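# Plug each colored plug onto its funnel's outlet section

## Task

Pipes hidden behind the cover may cross, so trace where each funnel actually drains. Set the red plug on the flat front face of the section fed by the funnel with the red band, and set the blue plug on the flat front face of the section fed by the blue-banded funnel. Marbles may be released into a funnel or back into their tray from a small height. Nothing except a marble may leave the table, and losing a marble is still undesirable. Both plugs must stay in place without the robot holding them. At the end, both grippers must have released everything and moved away.

## Robot and tools

Robot: two arms, left_arm and right_arm, each ending in a two-finger gripper. Everything is expressed in one scene frame. Its origin sits on the table surface midway between the arms. +z is up, +x reaches out across the table, and left_arm is mounted on the +y side. The arm names do not correspond to left or right in any camera picture. Distances are in metres, angles in radians, and orientations are quaternions written w, x, y, z.

Gripper geometry: the fingers extend along the gripper's own +z axis and close along its own y axis. The reported end_effector_position is the midpoint between the pads with the fingers shut, about 2 cm short of the tips. Closing pushes the tips roughly 10 mm further along +z.

A row is always 16 numbers. The first 8 belong to left_arm: x, y, z, qw, qx, qy, qz, opening. The next 8 belong to right_arm in the same order. x, y, z and the quaternion are an absolute pose for that gripper in the scene frame, not an offset. Opening ranges from -1 (shut) to +1 (fully open, 0.084 m). Both arms must be filled in even when only one moves. To hold an arm still, repeat its last reported pose and the opening it should keep. To keep an orientation steady, resend one fixed quaternion each row rather than copying the reported one, which wanders.

execute_actions(actions): a list of actions. Each action is a list of up to 15 rows, one row per 1/30 s step. A short action repeats its final row until 15 steps have passed. An empty list only returns state and images. Each target must lie within 0.6 m of the gripper's current position along every one of that gripper's axes, or the action is rejected for both arms. If the first action fails that test against the last reported state, or any action is malformed, nothing runs. Per step the controller clips the command to within 70 mm and 16 degrees of the measured pose and favours position over orientation. Far targets therefore need several actions, and after an action the arm goes only as far as its last clipped pose.

move(target, speed, blocking): target is a single 16-number row of absolute poses and openings. Each gripper travels in a straight line, all arriving together, over 0.5 to 10 s. speed is the path's top speed in m/s, 0.002 to 0.5, default 0.25; rotation is capped at twice that in rad/s. The opening is applied at the start. Paths do not avoid obstacles or the other arm, and grippers may lag, drift or overshoot speed, especially near full reach. Faster moves and targets set deeper past a contact push harder. The result adds a move: line giving the ending (done, off_target, moving, held, fault) and limits (paced means the commanded pose was clipped; held means a check blocked steps, after which the arm may jump quickly), plus each gripper's distance from its target. With blocking=false the call returns after 0.5 s while motion continues; check it with wait(0), and use wait or stop before issuing anything else.

wait(seconds): 0 to 10 s; arms hold their last command. It returns early if a running move finishes.

stop(): brakes a running move; it needs stopping distance, more at speed. Finger motion is not halted.

zoom_image(camera, region): enlarges a region [x0, y0, x1, y1] in pixels, origin top-left, at most 504 by 504, of the latest image from cam_head_left, cam_head_right, cam_left_wrist or cam_right_wrist. Each image is 896x504.

finished_scene(scene): ends the current scene, given by its number, and reports success. It cannot be reversed. Before calling it, the plugs must be resting on their own and the grippers open and withdrawn.

Result lines: the state line lists left_arm then right_arm with position, quaternion, linear and angular velocity. Reported hand positions can be off, more so at long reach. grip_measured is the actual finger opening on the command scale. "Hand target" is the pose the controller is currently pursuing. "pose unreachable" means a clearance check altered or blocked that arm's command. Joint torques follow the joint order, include offsets and noise, and are non-zero even in free air. MOTOR HOT appears from 65 °C; at 80 °C that arm is braked until it cools (OVER-TEMPERATURE FAULT). A TORQUE FAULT makes the arm back off one joint, pause about 10 s and skip the rest of the call.

Grasping: to hold a part, command an opening clearly below grip_measured; a bigger gap squeezes harder, up to about 24 N per pad for objects up to ~6 cm. Closing fast can press too hard. Sending exactly the read grip_measured still squeezes lightly, and wide objects may slip.

Avoid: dropping plugs, knocking anything but marbles off the table, slamming or pushing hard, letting the arms collide or press on each other, and leaving a plug that only the gripper supports. Expect occasional brief tugs on held parts or nudges to loose objects; re-check with the cameras. Marbles may be let go just above a funnel or their tray. The robot keeps holding your last command while you are composing a reply, so keep arms in safe, low-load poses between calls.

Each tool is called after "Emit:" in YAML: its name, and indented under it one key for each argument.

## Session

Emit:
execute_actions:
  actions: []

Scene clock: 0.00 s.
left_arm: end_effector_position=(+0.3026, +0.4663, +0.1331) grip_measured=+1.00 end_effector_quat_wxyz=(+0.415, +0.643, +0.642, +0.042) end_effector_velocity=(+0.000, +0.000, -0.000) end_effector_angular_velocity=(+0.001, +0.000, +0.000) | right_arm: end_effector_position=(+0.5995, -0.0636, +0.1633) grip_measured=+1.00 end_effector_quat_wxyz=(+0.034, +0.545, +0.832, -0.095) end_effector_velocity=(-0.000, -0.000, -0.000) end_effector_angular_velocity=(-0.001, +0.001, +0.001)
Joint positions: left_arm=[ 0.354 -0.147  0.351  0.506 -1.059  0.98   0.082  0.084] | right_arm=[ 0.681  0.903  0.1    2.29  -0.206  1.549 -1.306  0.084]
Joint velocities: left_arm=[-0.001  0.    -0.     0.    -0.001 -0.002  0.    -0.   ] | right_arm=[ 0.    -0.    -0.    -0.     0.     0.001 -0.001 -0.   ]
Joint torques (N m, as the arm reports them, + toward a larger angle): no reading
Motor temperatures (°C, as the motors report them): left_arm=[39 37 44 41 39 39 39] | right_arm=[43 44 40 36 45 44 39]
Hand target (left_arm): +0.303, +0.466, +0.133; +0.415, +0.643, +0.642, +0.042
Hand target (right_arm): +0.600, -0.064, +0.163; +0.034, +0.545, +0.832, -0.095

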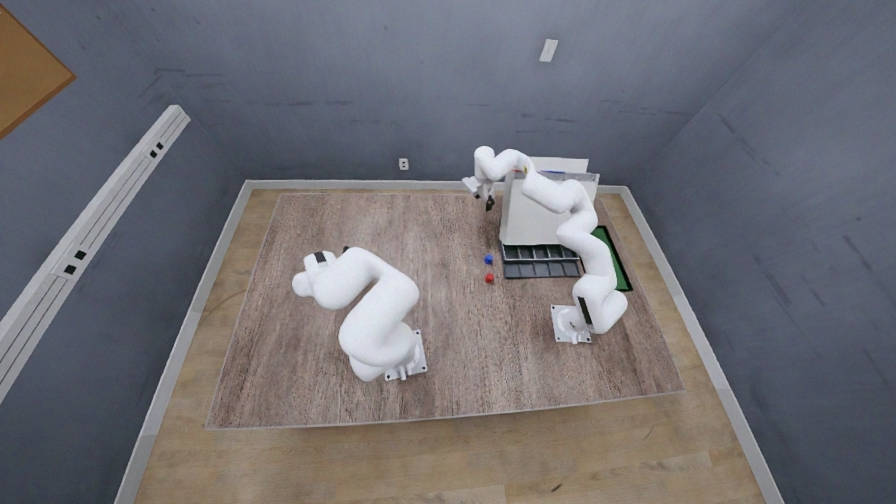

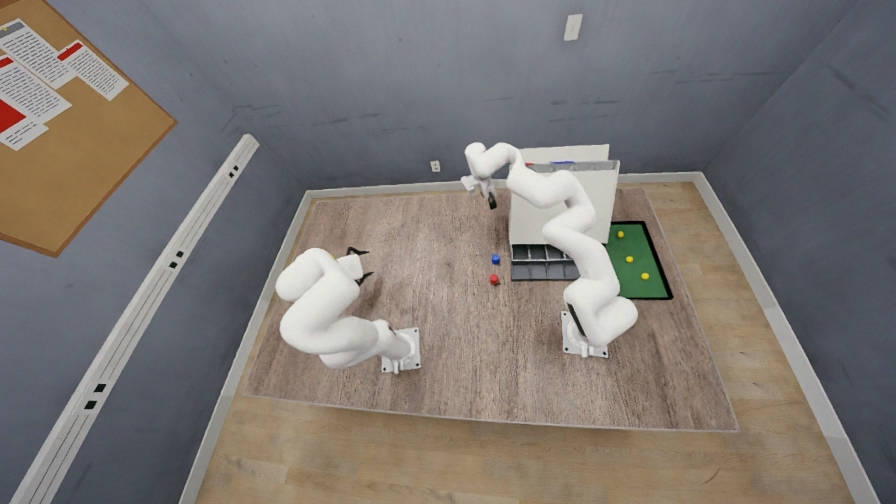

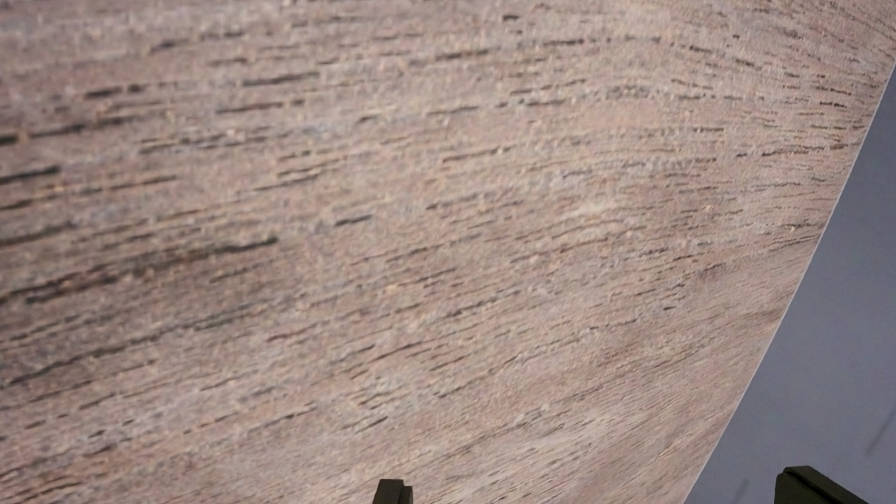

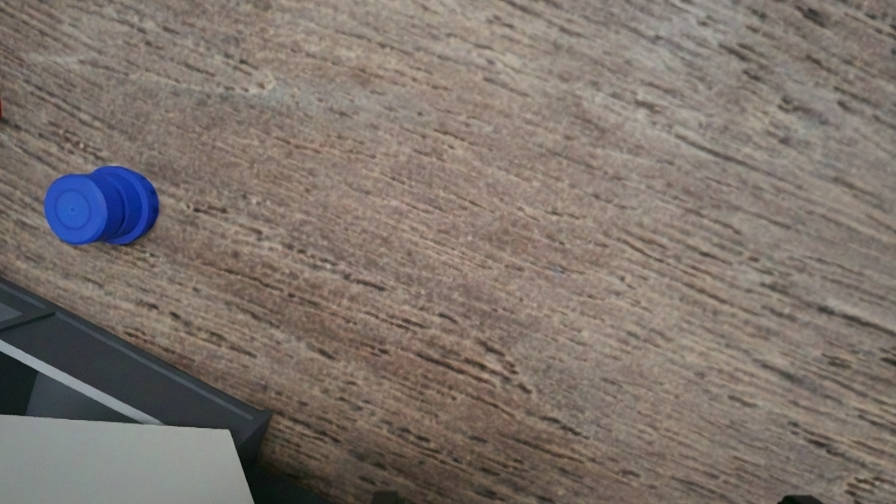

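Emit:
zoom_image:
  camera: "cam_head_right"
  region: [440, 120, 720, 370]

Emit:
zoom_image:
  camera: "cam_head_left"
  region: [430, 130, 670, 350]

Region (440, 120, 720, 370) of cam_head_right's 896x504 image, scaled by 1.800, with more detail than that image has; it fills the top 450 rows of this view, and the rest is white.

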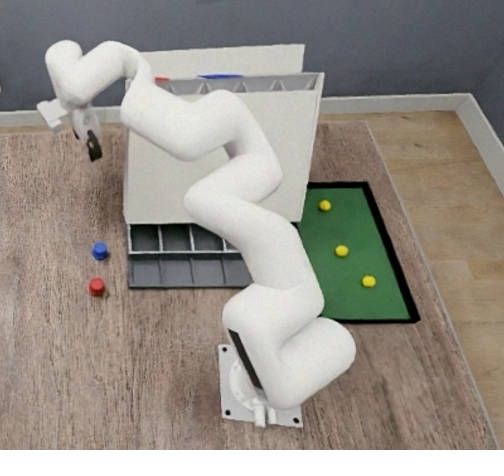

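Region (430, 130, 670, 350) of cam_head_left's 896x504 image, scaled by 2.100, with more detail than that image has; it fills the top 462 rows of this view, and the rest is white.

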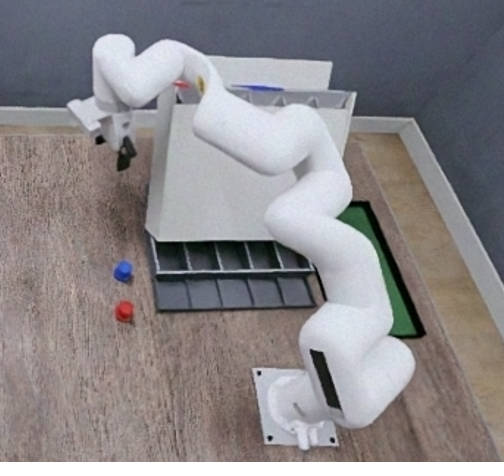

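Emit:
move:
  target: [0.3026,0.4663,0.1331,0.415,0.643,0.642,0.042,1,0.52,-0.05,0.42,0,0.707,0.707,0,1]
  speed: 0.3

Scene clock: 35.67 s.
left_arm: end_effector_position=(+0.3026, +0.4663, +0.1331) grip_measured=+1.00 end_effector_quat_wxyz=(+0.415, +0.643, +0.642, +0.042) end_effector_velocity=(+0.000, +0.000, +0.000) end_effector_angular_velocity=(+0.001, +0.000, +0.000) | right_arm: end_effector_position=(+0.5202, -0.0500, +0.4193) grip_measured=+1.00 end_effector_quat_wxyz=(+0.002, +0.707, +0.707, +0.017) end_effector_velocity=(-0.000, +0.001, +0.002) end_effector_angular_velocity=(+0.003, -0.003, -0.001)
Joint positions: left_arm=[ 0.354 -0.146  0.351  0.506 -1.059  0.981  0.081  0.084] | right_arm=[ 0.741  0.707  0.103  2.703 -0.074  1.963 -0.876  0.084]
Joint velocities: left_arm=[-0.     0.     0.     0.001  0.    -0.001 -0.    -0.   ] | right_arm=[ 0.004  0.008 -0.007  0.021  0.004  0.008 -0.     0.   ]
Joint torques (N m, as the arm reports them, + toward a larger angle): left_arm=[  0.38 -18.98  -0.42  12.83   0.    -0.33   0.15] | right_arm=[  0.94 -26.2   -0.16  13.89  -0.01  -1.52  -0.15]
Motor temperatures (°C, as the motors report them): left_arm=[39 37 44 42 39 39 39] | right_arm=[43 45 40 38 45 44 39]
Hand target (left_arm): +0.303, +0.466, +0.133; +0.415, +0.643, +0.642, +0.042
Hand target (right_arm): +0.520, -0.050, +0.419; +0.002, +0.707, +0.707, +0.017
Off the commanded pose (left_arm): 0.000 m, 0 deg.
Off the commanded pose (right_arm): 0.001 m, 2 deg.
elbow stopped short (right arm): the move would have taken joint 4 (elbow) straighter than the controller allows; a more bent joint 4 avoids this.
move: done

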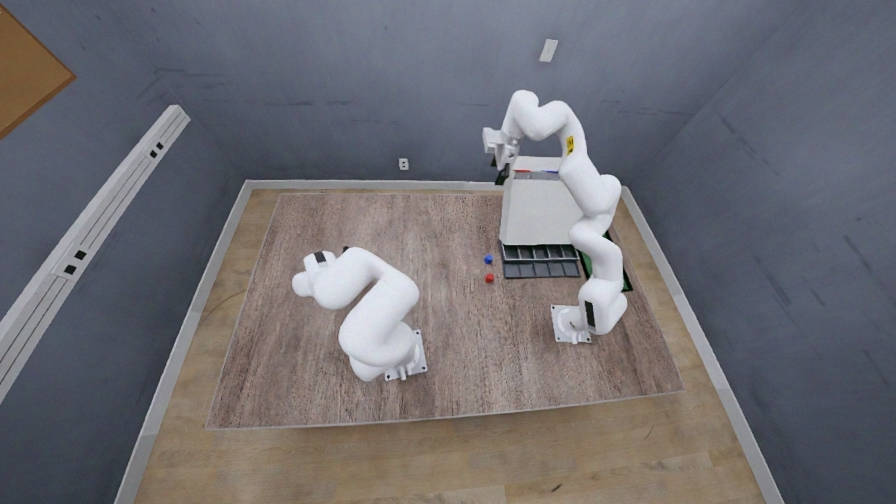

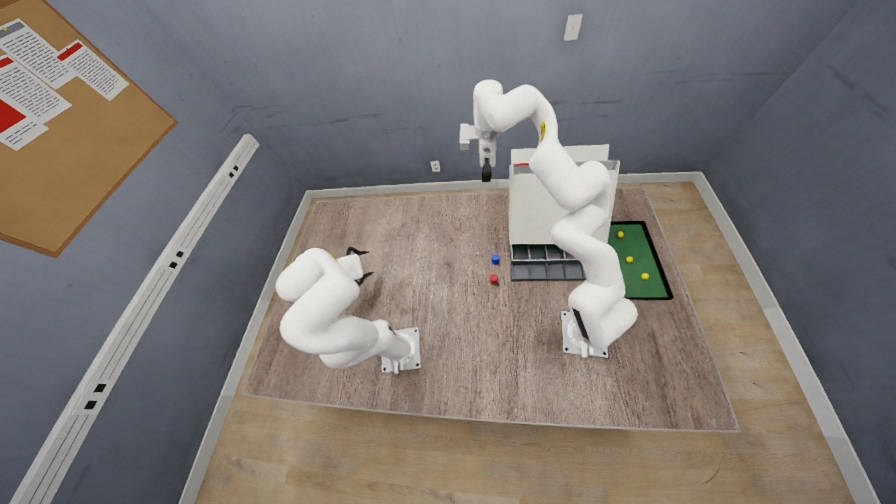

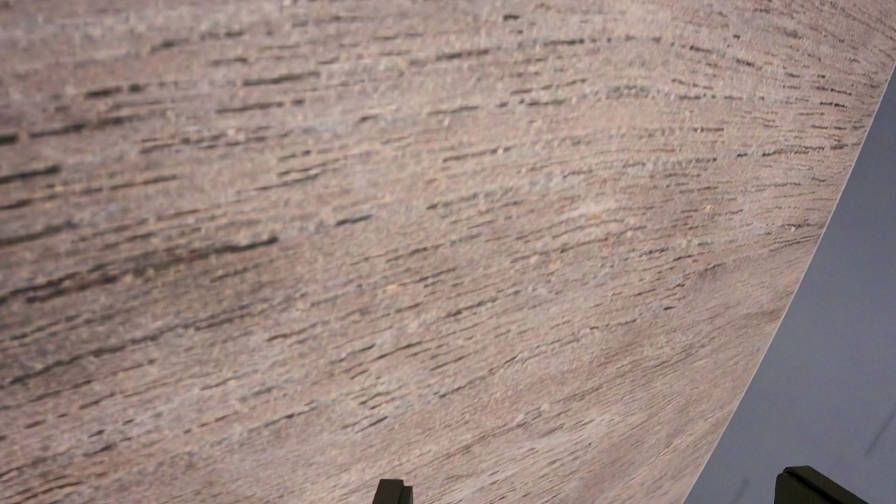

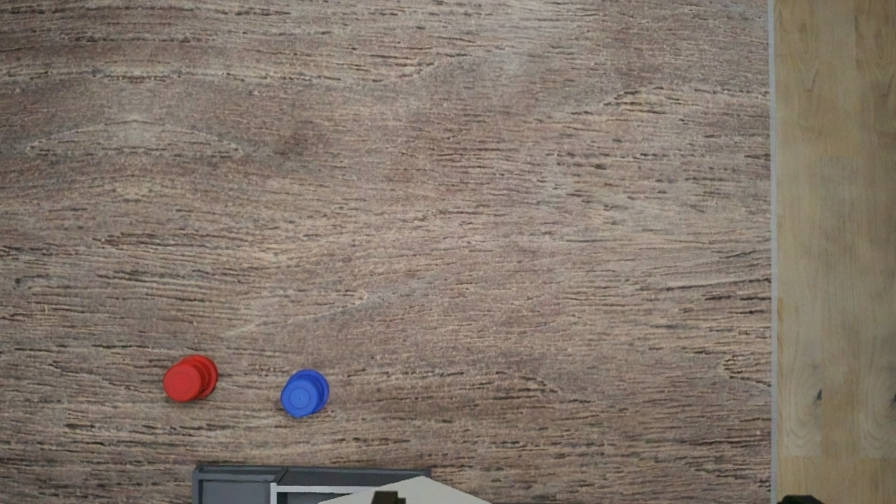

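Emit:
move:
  target: [0.3026,0.4663,0.1331,0.415,0.643,0.642,0.042,1,0.42,-0.25,0.48,0.1,0.995,0,0,1]
  speed: 0.4

Scene clock: 48.37 s.
left_arm: end_effector_position=(+0.3026, +0.4663, +0.1331) grip_measured=+1.00 end_effector_quat_wxyz=(+0.415, +0.643, +0.642, +0.042) end_effector_velocity=(+0.000, +0.000, +0.000) end_effector_angular_velocity=(-0.000, -0.001, +0.000) | right_arm: end_effector_position=(+0.4205, -0.2498, +0.4805) grip_measured=+1.00 end_effector_quat_wxyz=(+0.099, +0.995, +0.000, -0.001) end_effector_velocity=(-0.001, -0.002, +0.001) end_effector_angular_velocity=(-0.001, -0.004, -0.012)
Joint positions: left_arm=[ 0.354 -0.146  0.351  0.506 -1.059  0.981  0.081  0.084] | right_arm=[ 0.732 -0.024 -0.077  1.84  -0.184  1.966  0.498  0.084]
Joint velocities: left_arm=[ 0.001 -0.    -0.001  0.    -0.001  0.001  0.     0.   ] | right_arm=[-0.001 -0.006  0.    -0.003 -0.002  0.003  0.011  0.   ]
Joint torques (N m, as the arm reports them, + toward a larger angle): left_arm=[ -0.12 -18.93  -0.37  12.89  -0.36  -0.27   0.22] | right_arm=[  0.62 -14.37  -0.23  15.15  -0.69  -1.08   0.02]
Motor temperatures (°C, as the motors report them): left_arm=[39 37 44 43 39 39 39] | right_arm=[43 45 40 38 45 44 39]
Hand target (left_arm): +0.303, +0.466, +0.133; +0.415, +0.643, +0.642, +0.042
Hand target (right_arm): +0.420, -0.250, +0.481; +0.099, +0.995, -0.000, -0.000
Off the commanded pose (left_arm): 0.000 m, 0 deg.
Off the commanded pose (right_arm): 0.001 m, 0 deg.
move: done

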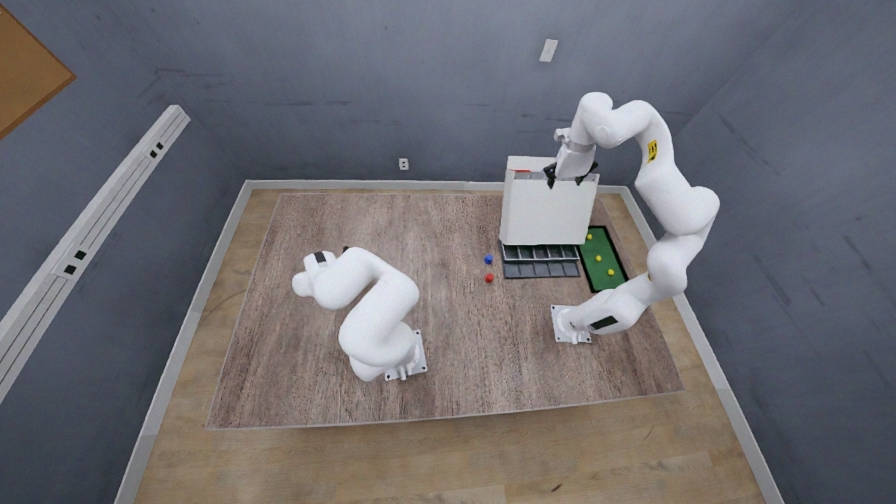

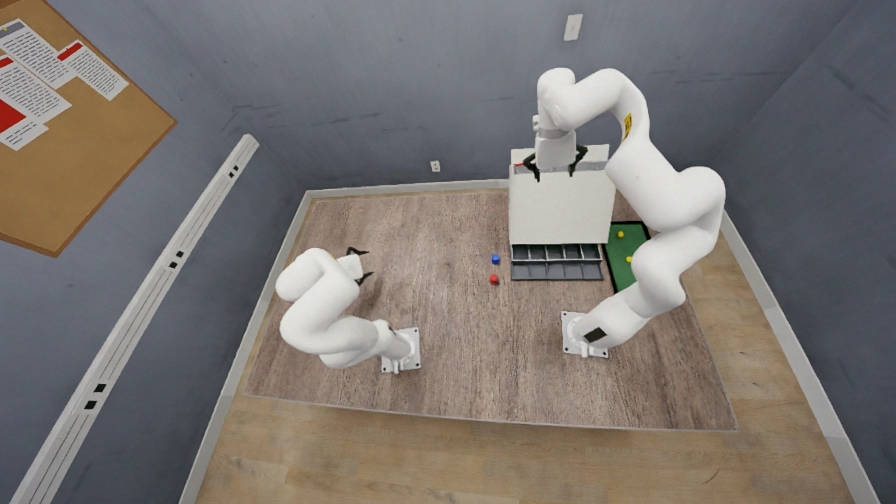

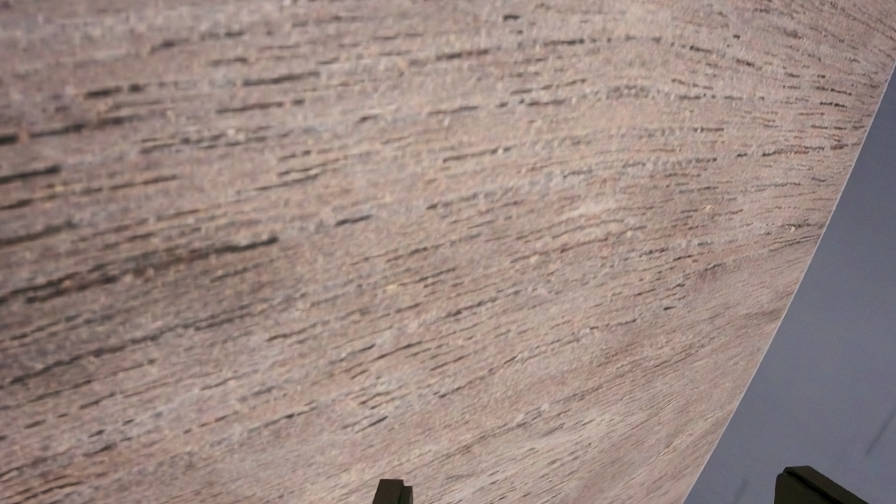

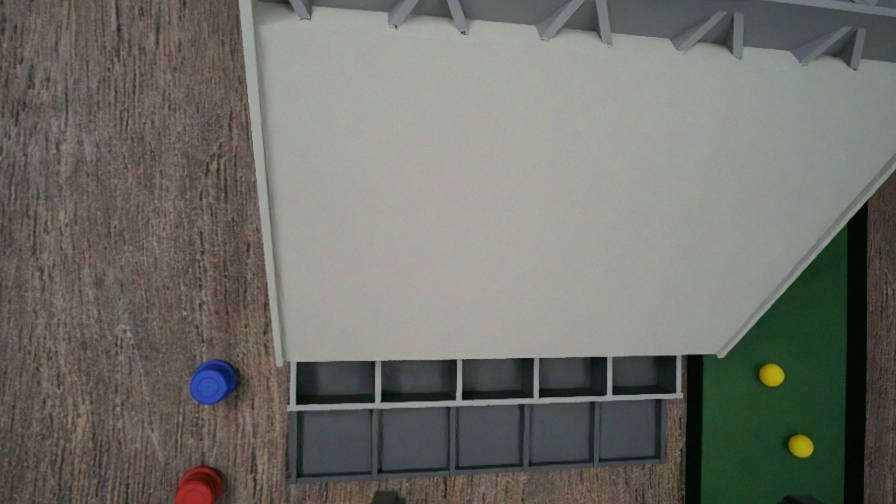

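Emit:
move:
  target: [0.3026,0.4663,0.1331,0.415,0.643,0.642,0.042,1,0.56,-0.30,0.44,0,1,0,0,1]
  speed: 0.4

Scene clock: 57.60 s.
left_arm: end_effector_position=(+0.3026, +0.4663, +0.1331) grip_measured=+1.00 end_effector_quat_wxyz=(+0.415, +0.643, +0.642, +0.042) end_effector_velocity=(+0.000, -0.000, +0.000) end_effector_angular_velocity=(+0.001, -0.001, -0.002) | right_arm: end_effector_position=(+0.5595, -0.2995, +0.4398) grip_measured=+1.00 end_effector_quat_wxyz=(-0.001, +1.000, +0.000, +0.001) end_effector_velocity=(+0.002, -0.001, -0.001) end_effector_angular_velocity=(+0.001, +0.012, -0.004)
Joint positions: left_arm=[ 0.354 -0.146  0.351  0.506 -1.059  0.981  0.081  0.084] | right_arm=[ 0.516  0.267 -0.249  2.065  0.068  1.805  0.197  0.084]
Joint velocities: left_arm=[-0.001 -0.     0.    -0.    -0.    -0.     0.001 -0.   ] | right_arm=[-0.009  0.026 -0.003  0.036  0.011  0.023 -0.004 -0.   ]
Joint torques (N m, as the arm reports them, + toward a larger angle): left_arm=[  0.21 -19.6   -0.42  12.94  -0.39  -0.52  -0.21] | right_arm=[  0.9  -20.32  -1.61  15.85   0.19  -1.56   0.13]
Motor temperatures (°C, as the motors report them): left_arm=[39 37 44 43 39 39 39] | right_arm=[43 45 40 38 45 44 39]
Hand target (left_arm): +0.303, +0.466, +0.133; +0.415, +0.643, +0.642, +0.042
Hand target (right_arm): +0.560, -0.300, +0.440; -0.001, +1.000, +0.000, -0.000
Off the commanded pose (left_arm): 0.000 m, 0 deg.
Off the commanded pose (right_arm): 0.001 m, 0 deg.
move: done; limits=paced

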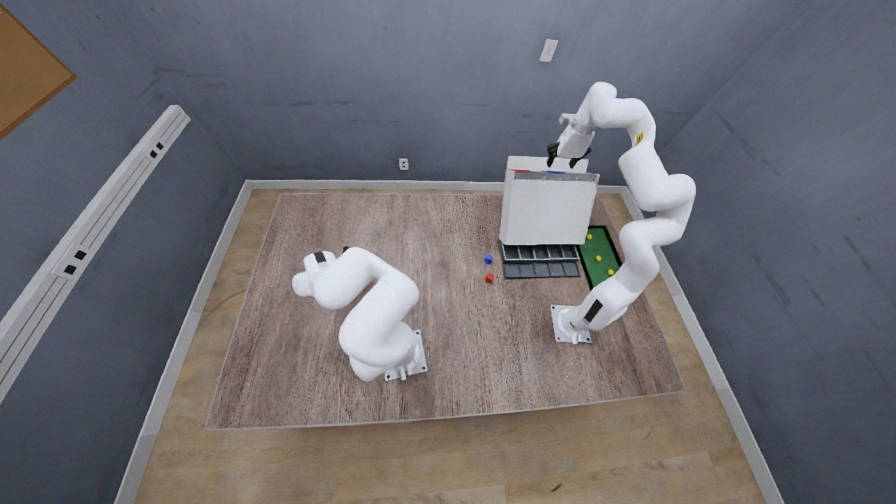

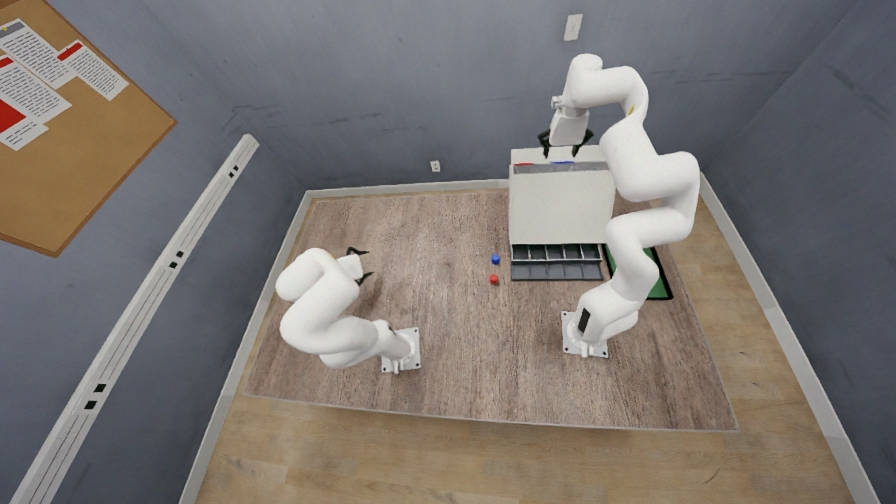

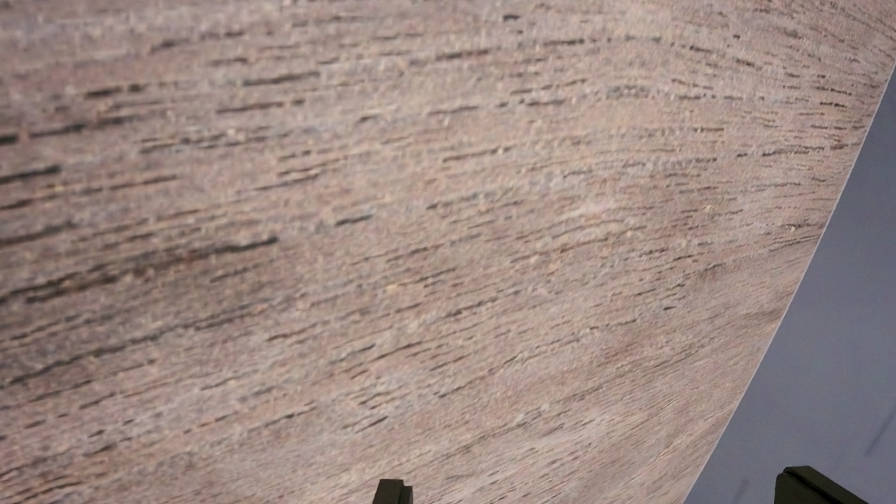

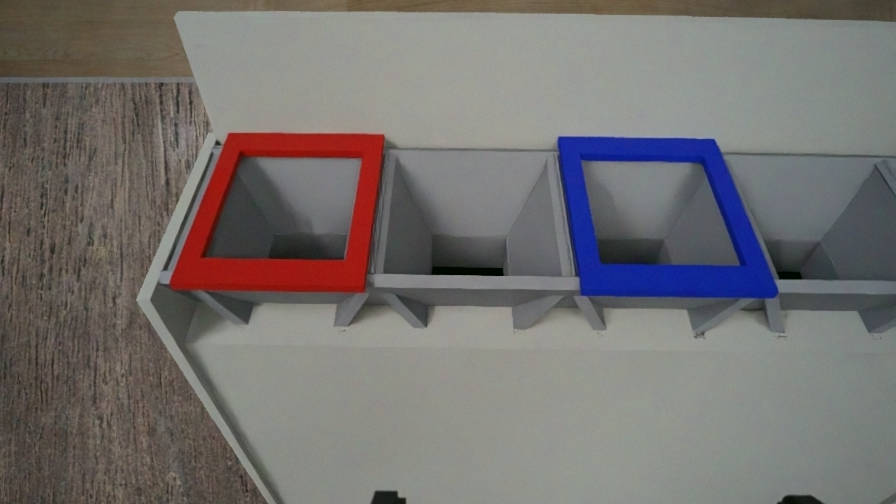

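Emit:
move:
  target: [0.3026,0.4663,0.1331,0.415,0.643,0.642,0.042,1,0.30,-0.65,0.25,0,1,0,0,1]
  speed: 0.4

Scene clock: 73.30 s.
left_arm: end_effector_position=(+0.3026, +0.4663, +0.1331) grip_measured=+1.00 end_effector_quat_wxyz=(+0.415, +0.643, +0.642, +0.042) end_effector_velocity=(-0.000, -0.000, -0.000) end_effector_angular_velocity=(-0.001, +0.001, +0.000) | right_arm: end_effector_position=(+0.3001, -0.6494, +0.2508) grip_measured=+1.00 end_effector_quat_wxyz=(-0.002, +1.000, +0.001, -0.000) end_effector_velocity=(-0.001, -0.002, -0.001) end_effector_angular_velocity=(+0.001, -0.000, -0.003)
Joint positions: left_arm=[ 0.354 -0.146  0.351  0.506 -1.059  0.981  0.081  0.084] | right_arm=[ 0.159 -0.638 -0.665  0.745 -0.389  1.296 -0.387  0.084]
Joint velocities: left_arm=[ 0.    -0.    -0.    -0.001  0.001  0.    -0.001  0.   ] | right_arm=[-0.002  0.002 -0.007  0.    -0.002 -0.003 -0.004  0.   ]
Joint torques (N m, as the arm reports them, + toward a larger angle): left_arm=[  0.43 -19.22  -0.51  12.77   0.05  -0.45   0.24] | right_arm=[ 0.72 -2.15  6.65 16.68 -0.34 -1.68  0.04]
Motor temperatures (°C, as the motors report them): left_arm=[39 37 44 43 39 39 39] | right_arm=[43 45 40 38 45 44 39]
Hand target (left_arm): +0.303, +0.466, +0.133; +0.415, +0.643, +0.642, +0.042
Hand target (right_arm): +0.300, -0.650, +0.251; -0.002, +1.000, +0.000, -0.000
Off the commanded pose (left_arm): 0.000 m, 0 deg.
Off the commanded pose (right_arm): 0.001 m, 0 deg.
move: done; limits=paced

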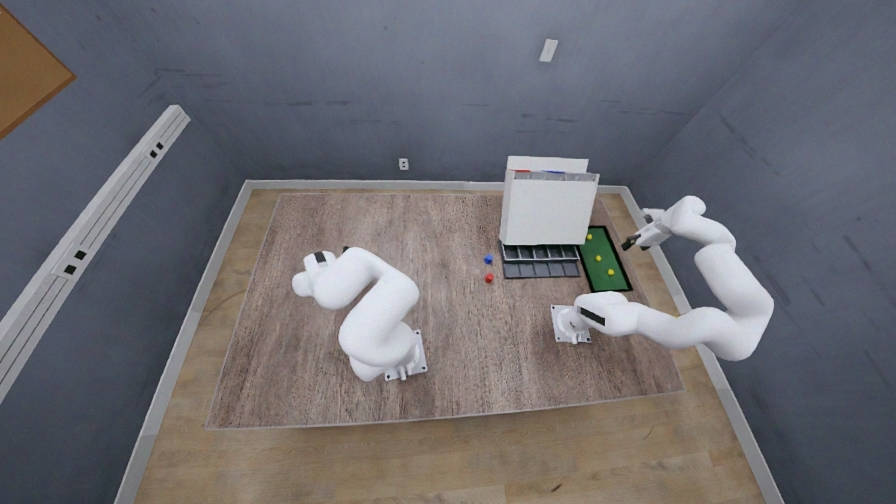

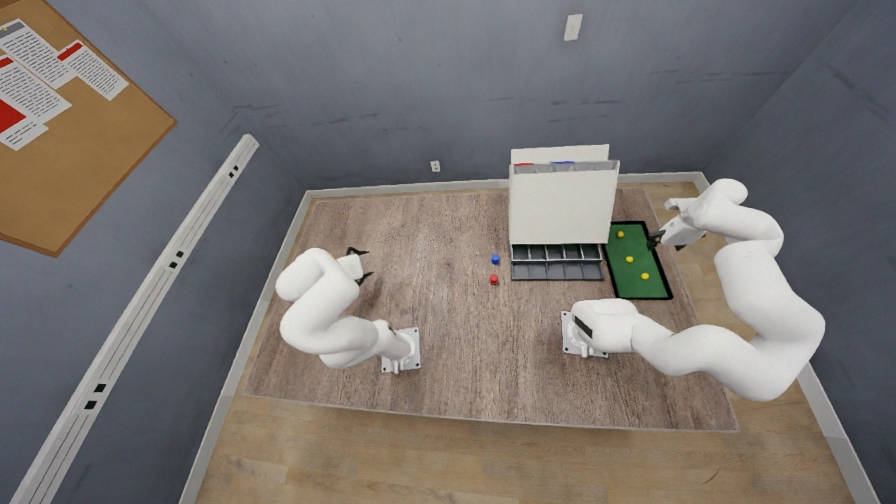

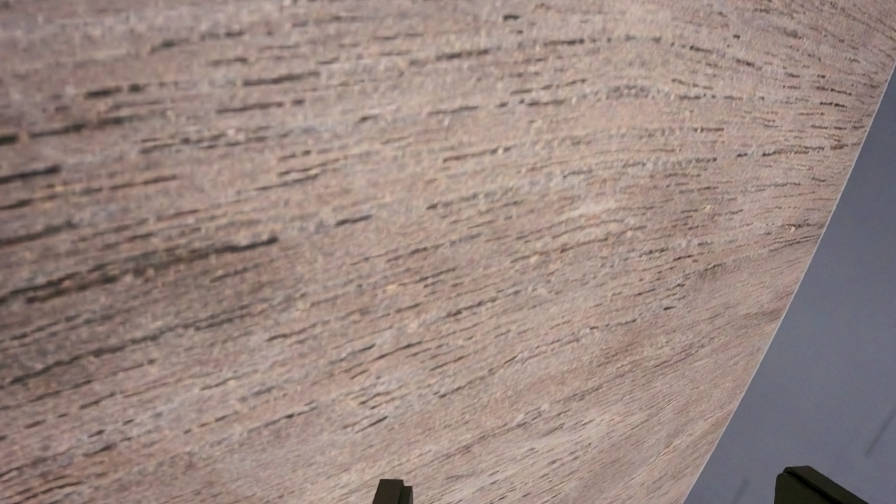

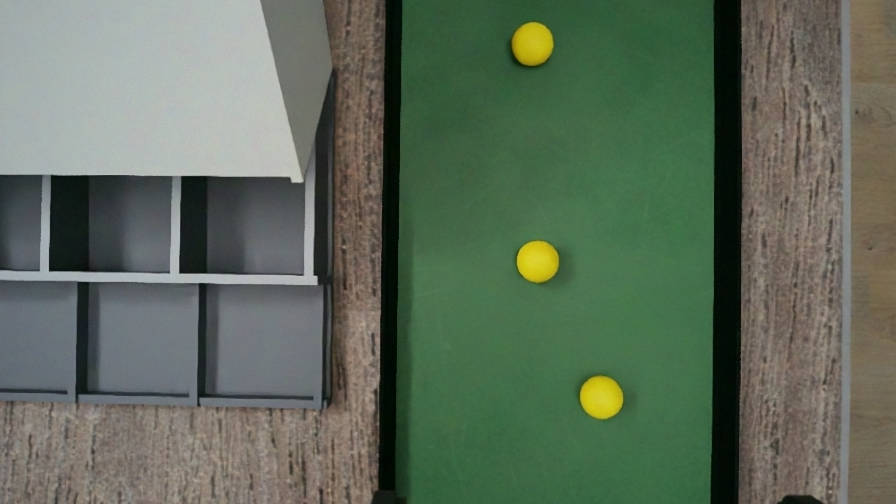

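Emit:
move:
  target: [0.3026,0.4663,0.1331,0.415,0.643,0.642,0.042,1,0.32,-0.67,0.08,0,1,0,0,0.3]
  speed: 0.3

Scene clock: 83.60 s.
left_arm: end_effector_position=(+0.3026, +0.4663, +0.1331) grip_measured=+1.00 end_effector_quat_wxyz=(+0.415, +0.643, +0.642, +0.042) end_effector_velocity=(-0.000, +0.000, -0.000) end_effector_angular_velocity=(+0.001, +0.000, +0.000) | right_arm: end_effector_position=(+0.3193, -0.6699, +0.0805) grip_measured=+0.29 end_effector_quat_wxyz=(+0.001, +1.000, -0.000, +0.000) end_effector_velocity=(+0.001, +0.000, -0.002) end_effector_angular_velocity=(+0.010, +0.002, +0.001)
Joint positions: left_arm=[ 0.354 -0.146  0.351  0.506 -1.059  0.981  0.081  0.084] | right_arm=[ 0.332 -0.192 -1.019  0.529 -0.274  0.647 -0.552  0.056]
Joint velocities: left_arm=[ 0.    -0.    -0.    -0.001 -0.    -0.002  0.001  0.   ] | right_arm=[ 0.018  0.018 -0.016  0.007  0.033 -0.002 -0.026 -0.   ]
Joint torques (N m, as the arm reports them, + toward a larger angle): left_arm=[  0.13 -19.02   0.09  13.02   0.03  -0.44  -0.1 ] | right_arm=[ 0.57 -5.93  2.73 13.96 -0.12 -1.89 -0.22]
Motor temperatures (°C, as the motors report them): left_arm=[39 37 44 43 39 39 39] | right_arm=[43 44 40 38 45 44 39]
Hand target (left_arm): +0.303, +0.466, +0.133; +0.415, +0.643, +0.642, +0.042
Hand target (right_arm): +0.319, -0.670, +0.080; +0.000, +1.000, -0.000, +0.000
Off the commanded pose (left_arm): 0.000 m, 0 deg.
Off the commanded pose (right_arm): 0.001 m, 0 deg.
move: done; limits=paced

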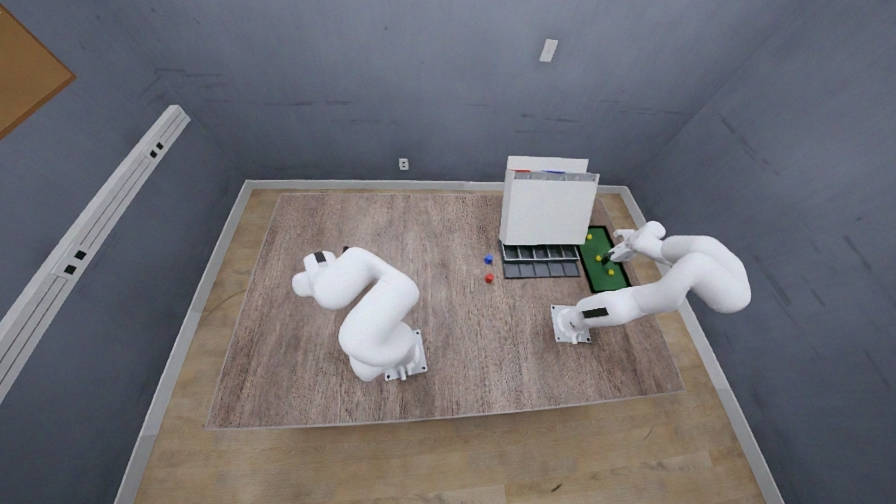

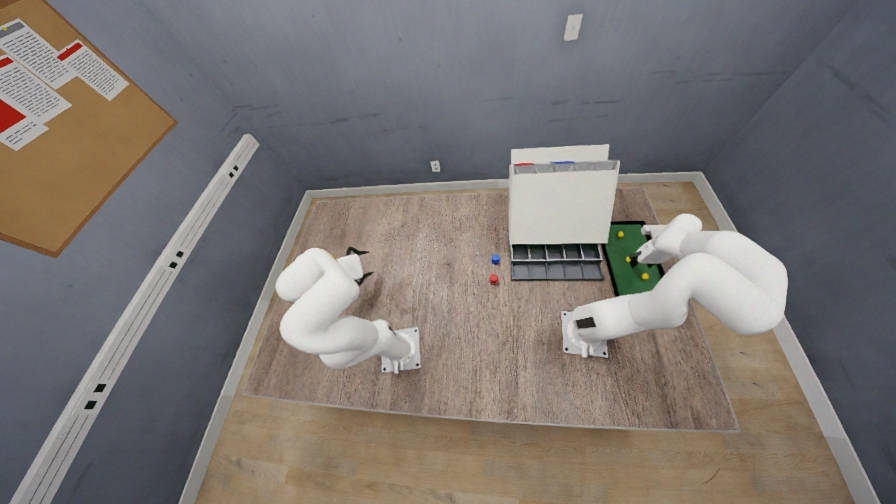

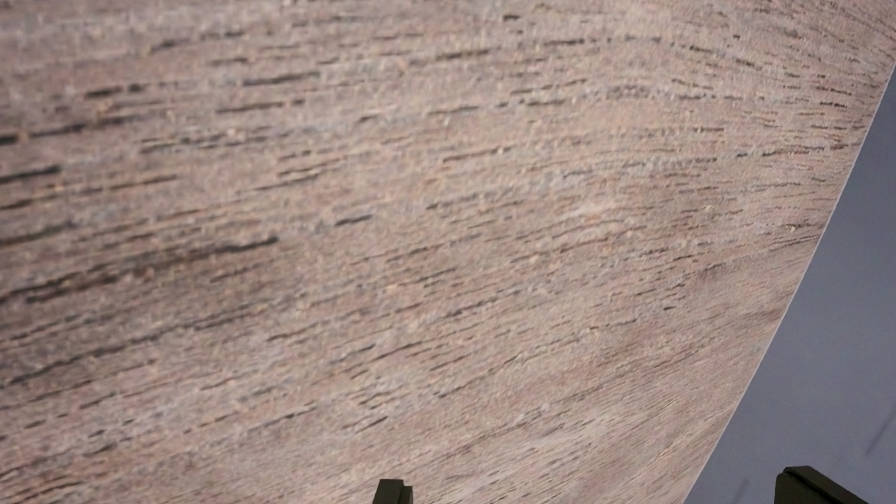

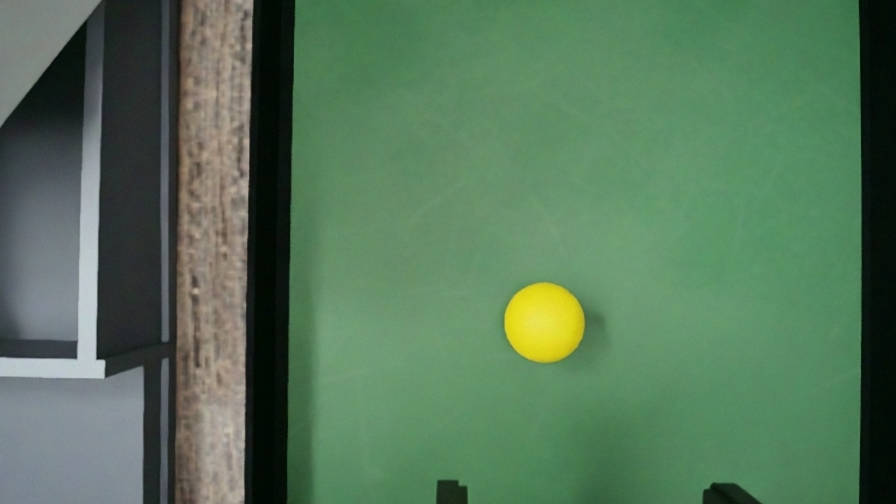

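Emit:
execute_actions:
  actions:
    - [[0.3026,0.4663,0.1331,0.415,0.643,0.642,0.042,1,0.335,-0.669,0.075,0,1,0,0,0.3],[0.3026,0.4663,0.1331,0.415,0.643,0.642,0.042,1,0.345,-0.668,0.07,0,1,0,0,0.3],[0.3026,0.4663,0.1331,0.415,0.643,0.642,0.042,1,0.355,-0.667,0.065,0,1,0,0,0.3],[0.3026,0.4663,0.1331,0.415,0.643,0.642,0.042,1,0.365,-0.667,0.06,0,1,0,0,0.3]]
    - [[0.3026,0.4663,0.1331,0.415,0.643,0.642,0.042,1,0.365,-0.667,0.05,0,1,0,0,0.3],[0.3026,0.4663,0.1331,0.415,0.643,0.642,0.042,1,0.365,-0.667,0.045,0,1,0,0,0.3],[0.3026,0.4663,0.1331,0.415,0.643,0.642,0.042,1,0.365,-0.667,0.04,0,1,0,0,0.3],[0.3026,0.4663,0.1331,0.415,0.643,0.642,0.042,1,0.365,-0.667,0.033,0,1,0,0,0.3]]

Scene clock: 98.57 s.
left_arm: end_effector_position=(+0.3026, +0.4663, +0.1331) grip_measured=+1.00 end_effector_quat_wxyz=(+0.415, +0.643, +0.642, +0.042) end_effector_velocity=(+0.000, +0.001, +0.001) end_effector_angular_velocity=(+0.002, -0.002, -0.001) | right_arm: end_effector_position=(+0.3640, -0.6664, +0.0348) grip_measured=+0.29 end_effector_quat_wxyz=(+0.007, +1.000, -0.001, -0.001) end_effector_velocity=(+0.011, -0.004, -0.014) end_effector_angular_velocity=(+0.082, -0.021, +0.010)
Joint positions: left_arm=[ 0.354 -0.146  0.351  0.506 -1.059  0.981  0.081  0.084] | right_arm=[ 0.403  0.206 -0.938  0.614  0.322  0.507 -0.899  0.056]
Joint velocities: left_arm=[ 0.    -0.     0.     0.001 -0.     0.     0.002 -0.   ] | right_arm=[-0.162  0.112  0.154  0.085  0.283  0.063 -0.254 -0.   ]
Joint torques (N m, as the arm reports them, + toward a larger angle): left_arm=[  0.97 -18.97  -0.25  13.     0.14  -0.46  -0.05] | right_arm=[  0.56 -11.33  -3.67  12.35  -1.11  -1.65  -0.07]
Motor temperatures (°C, as the motors report them): left_arm=[39 37 44 43 39 39 39] | right_arm=[43 44 40 38 45 44 39]
Hand target (left_arm): +0.303, +0.466, +0.133; +0.415, +0.643, +0.642, +0.042
Hand target (right_arm): +0.365, -0.667, +0.033; +0.001, +1.000, -0.000, +0.000
Off the commanded pose (left_arm): 0.000 m, 0 deg.
Off the commanded pose (right_arm): 0.002 m, 1 deg.

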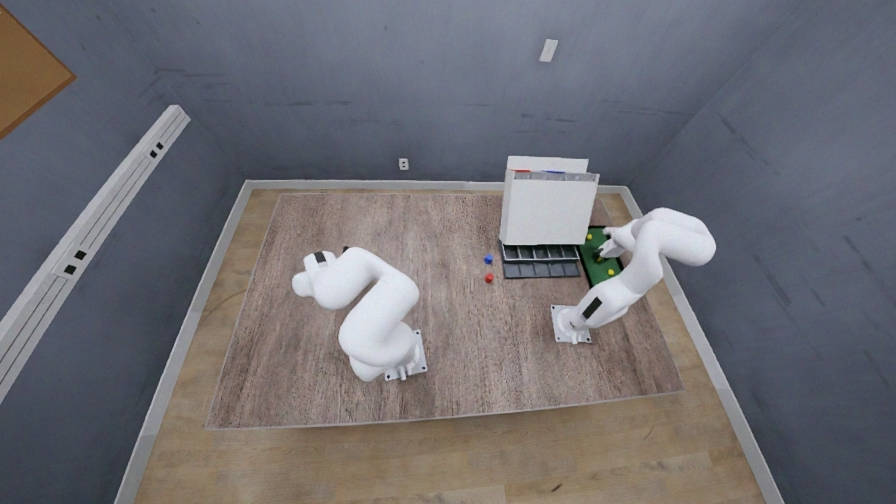

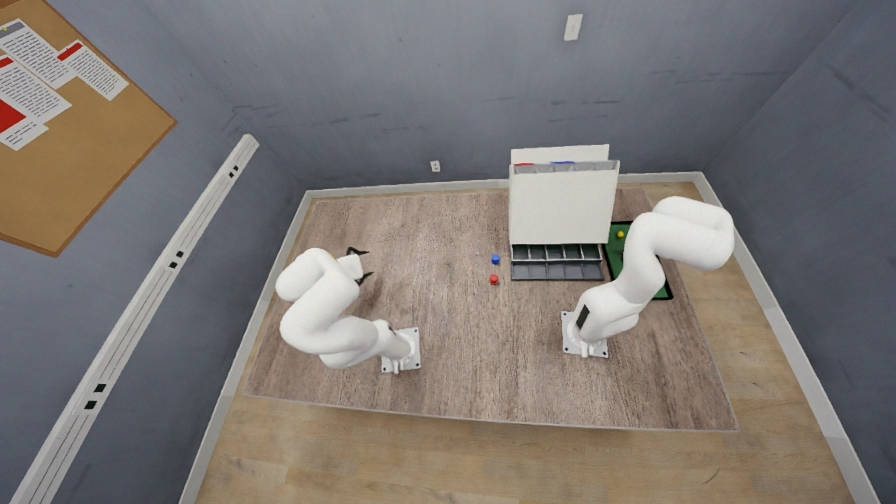

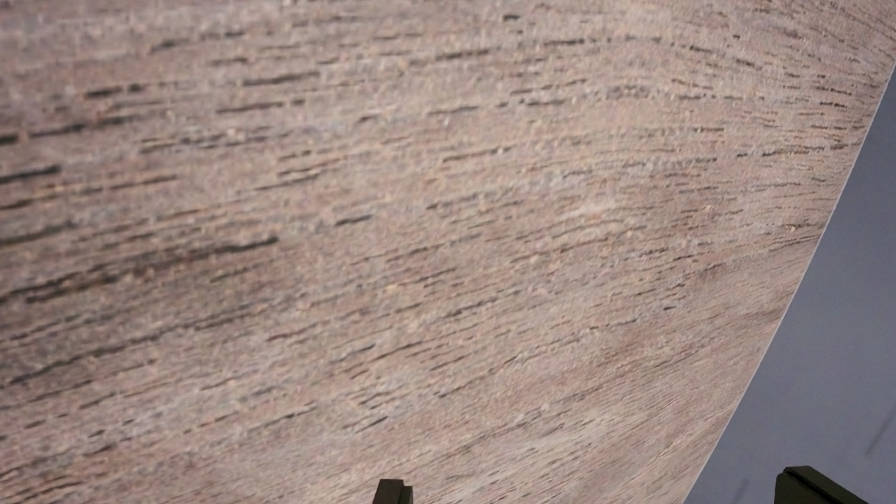

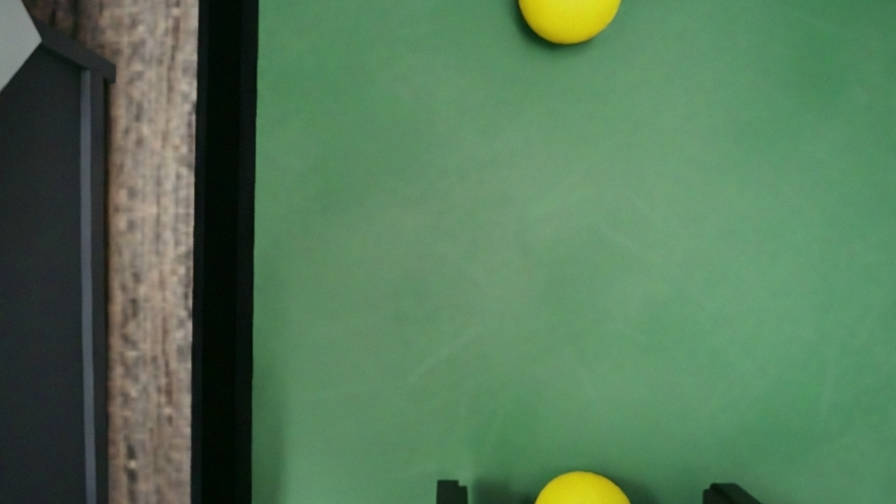

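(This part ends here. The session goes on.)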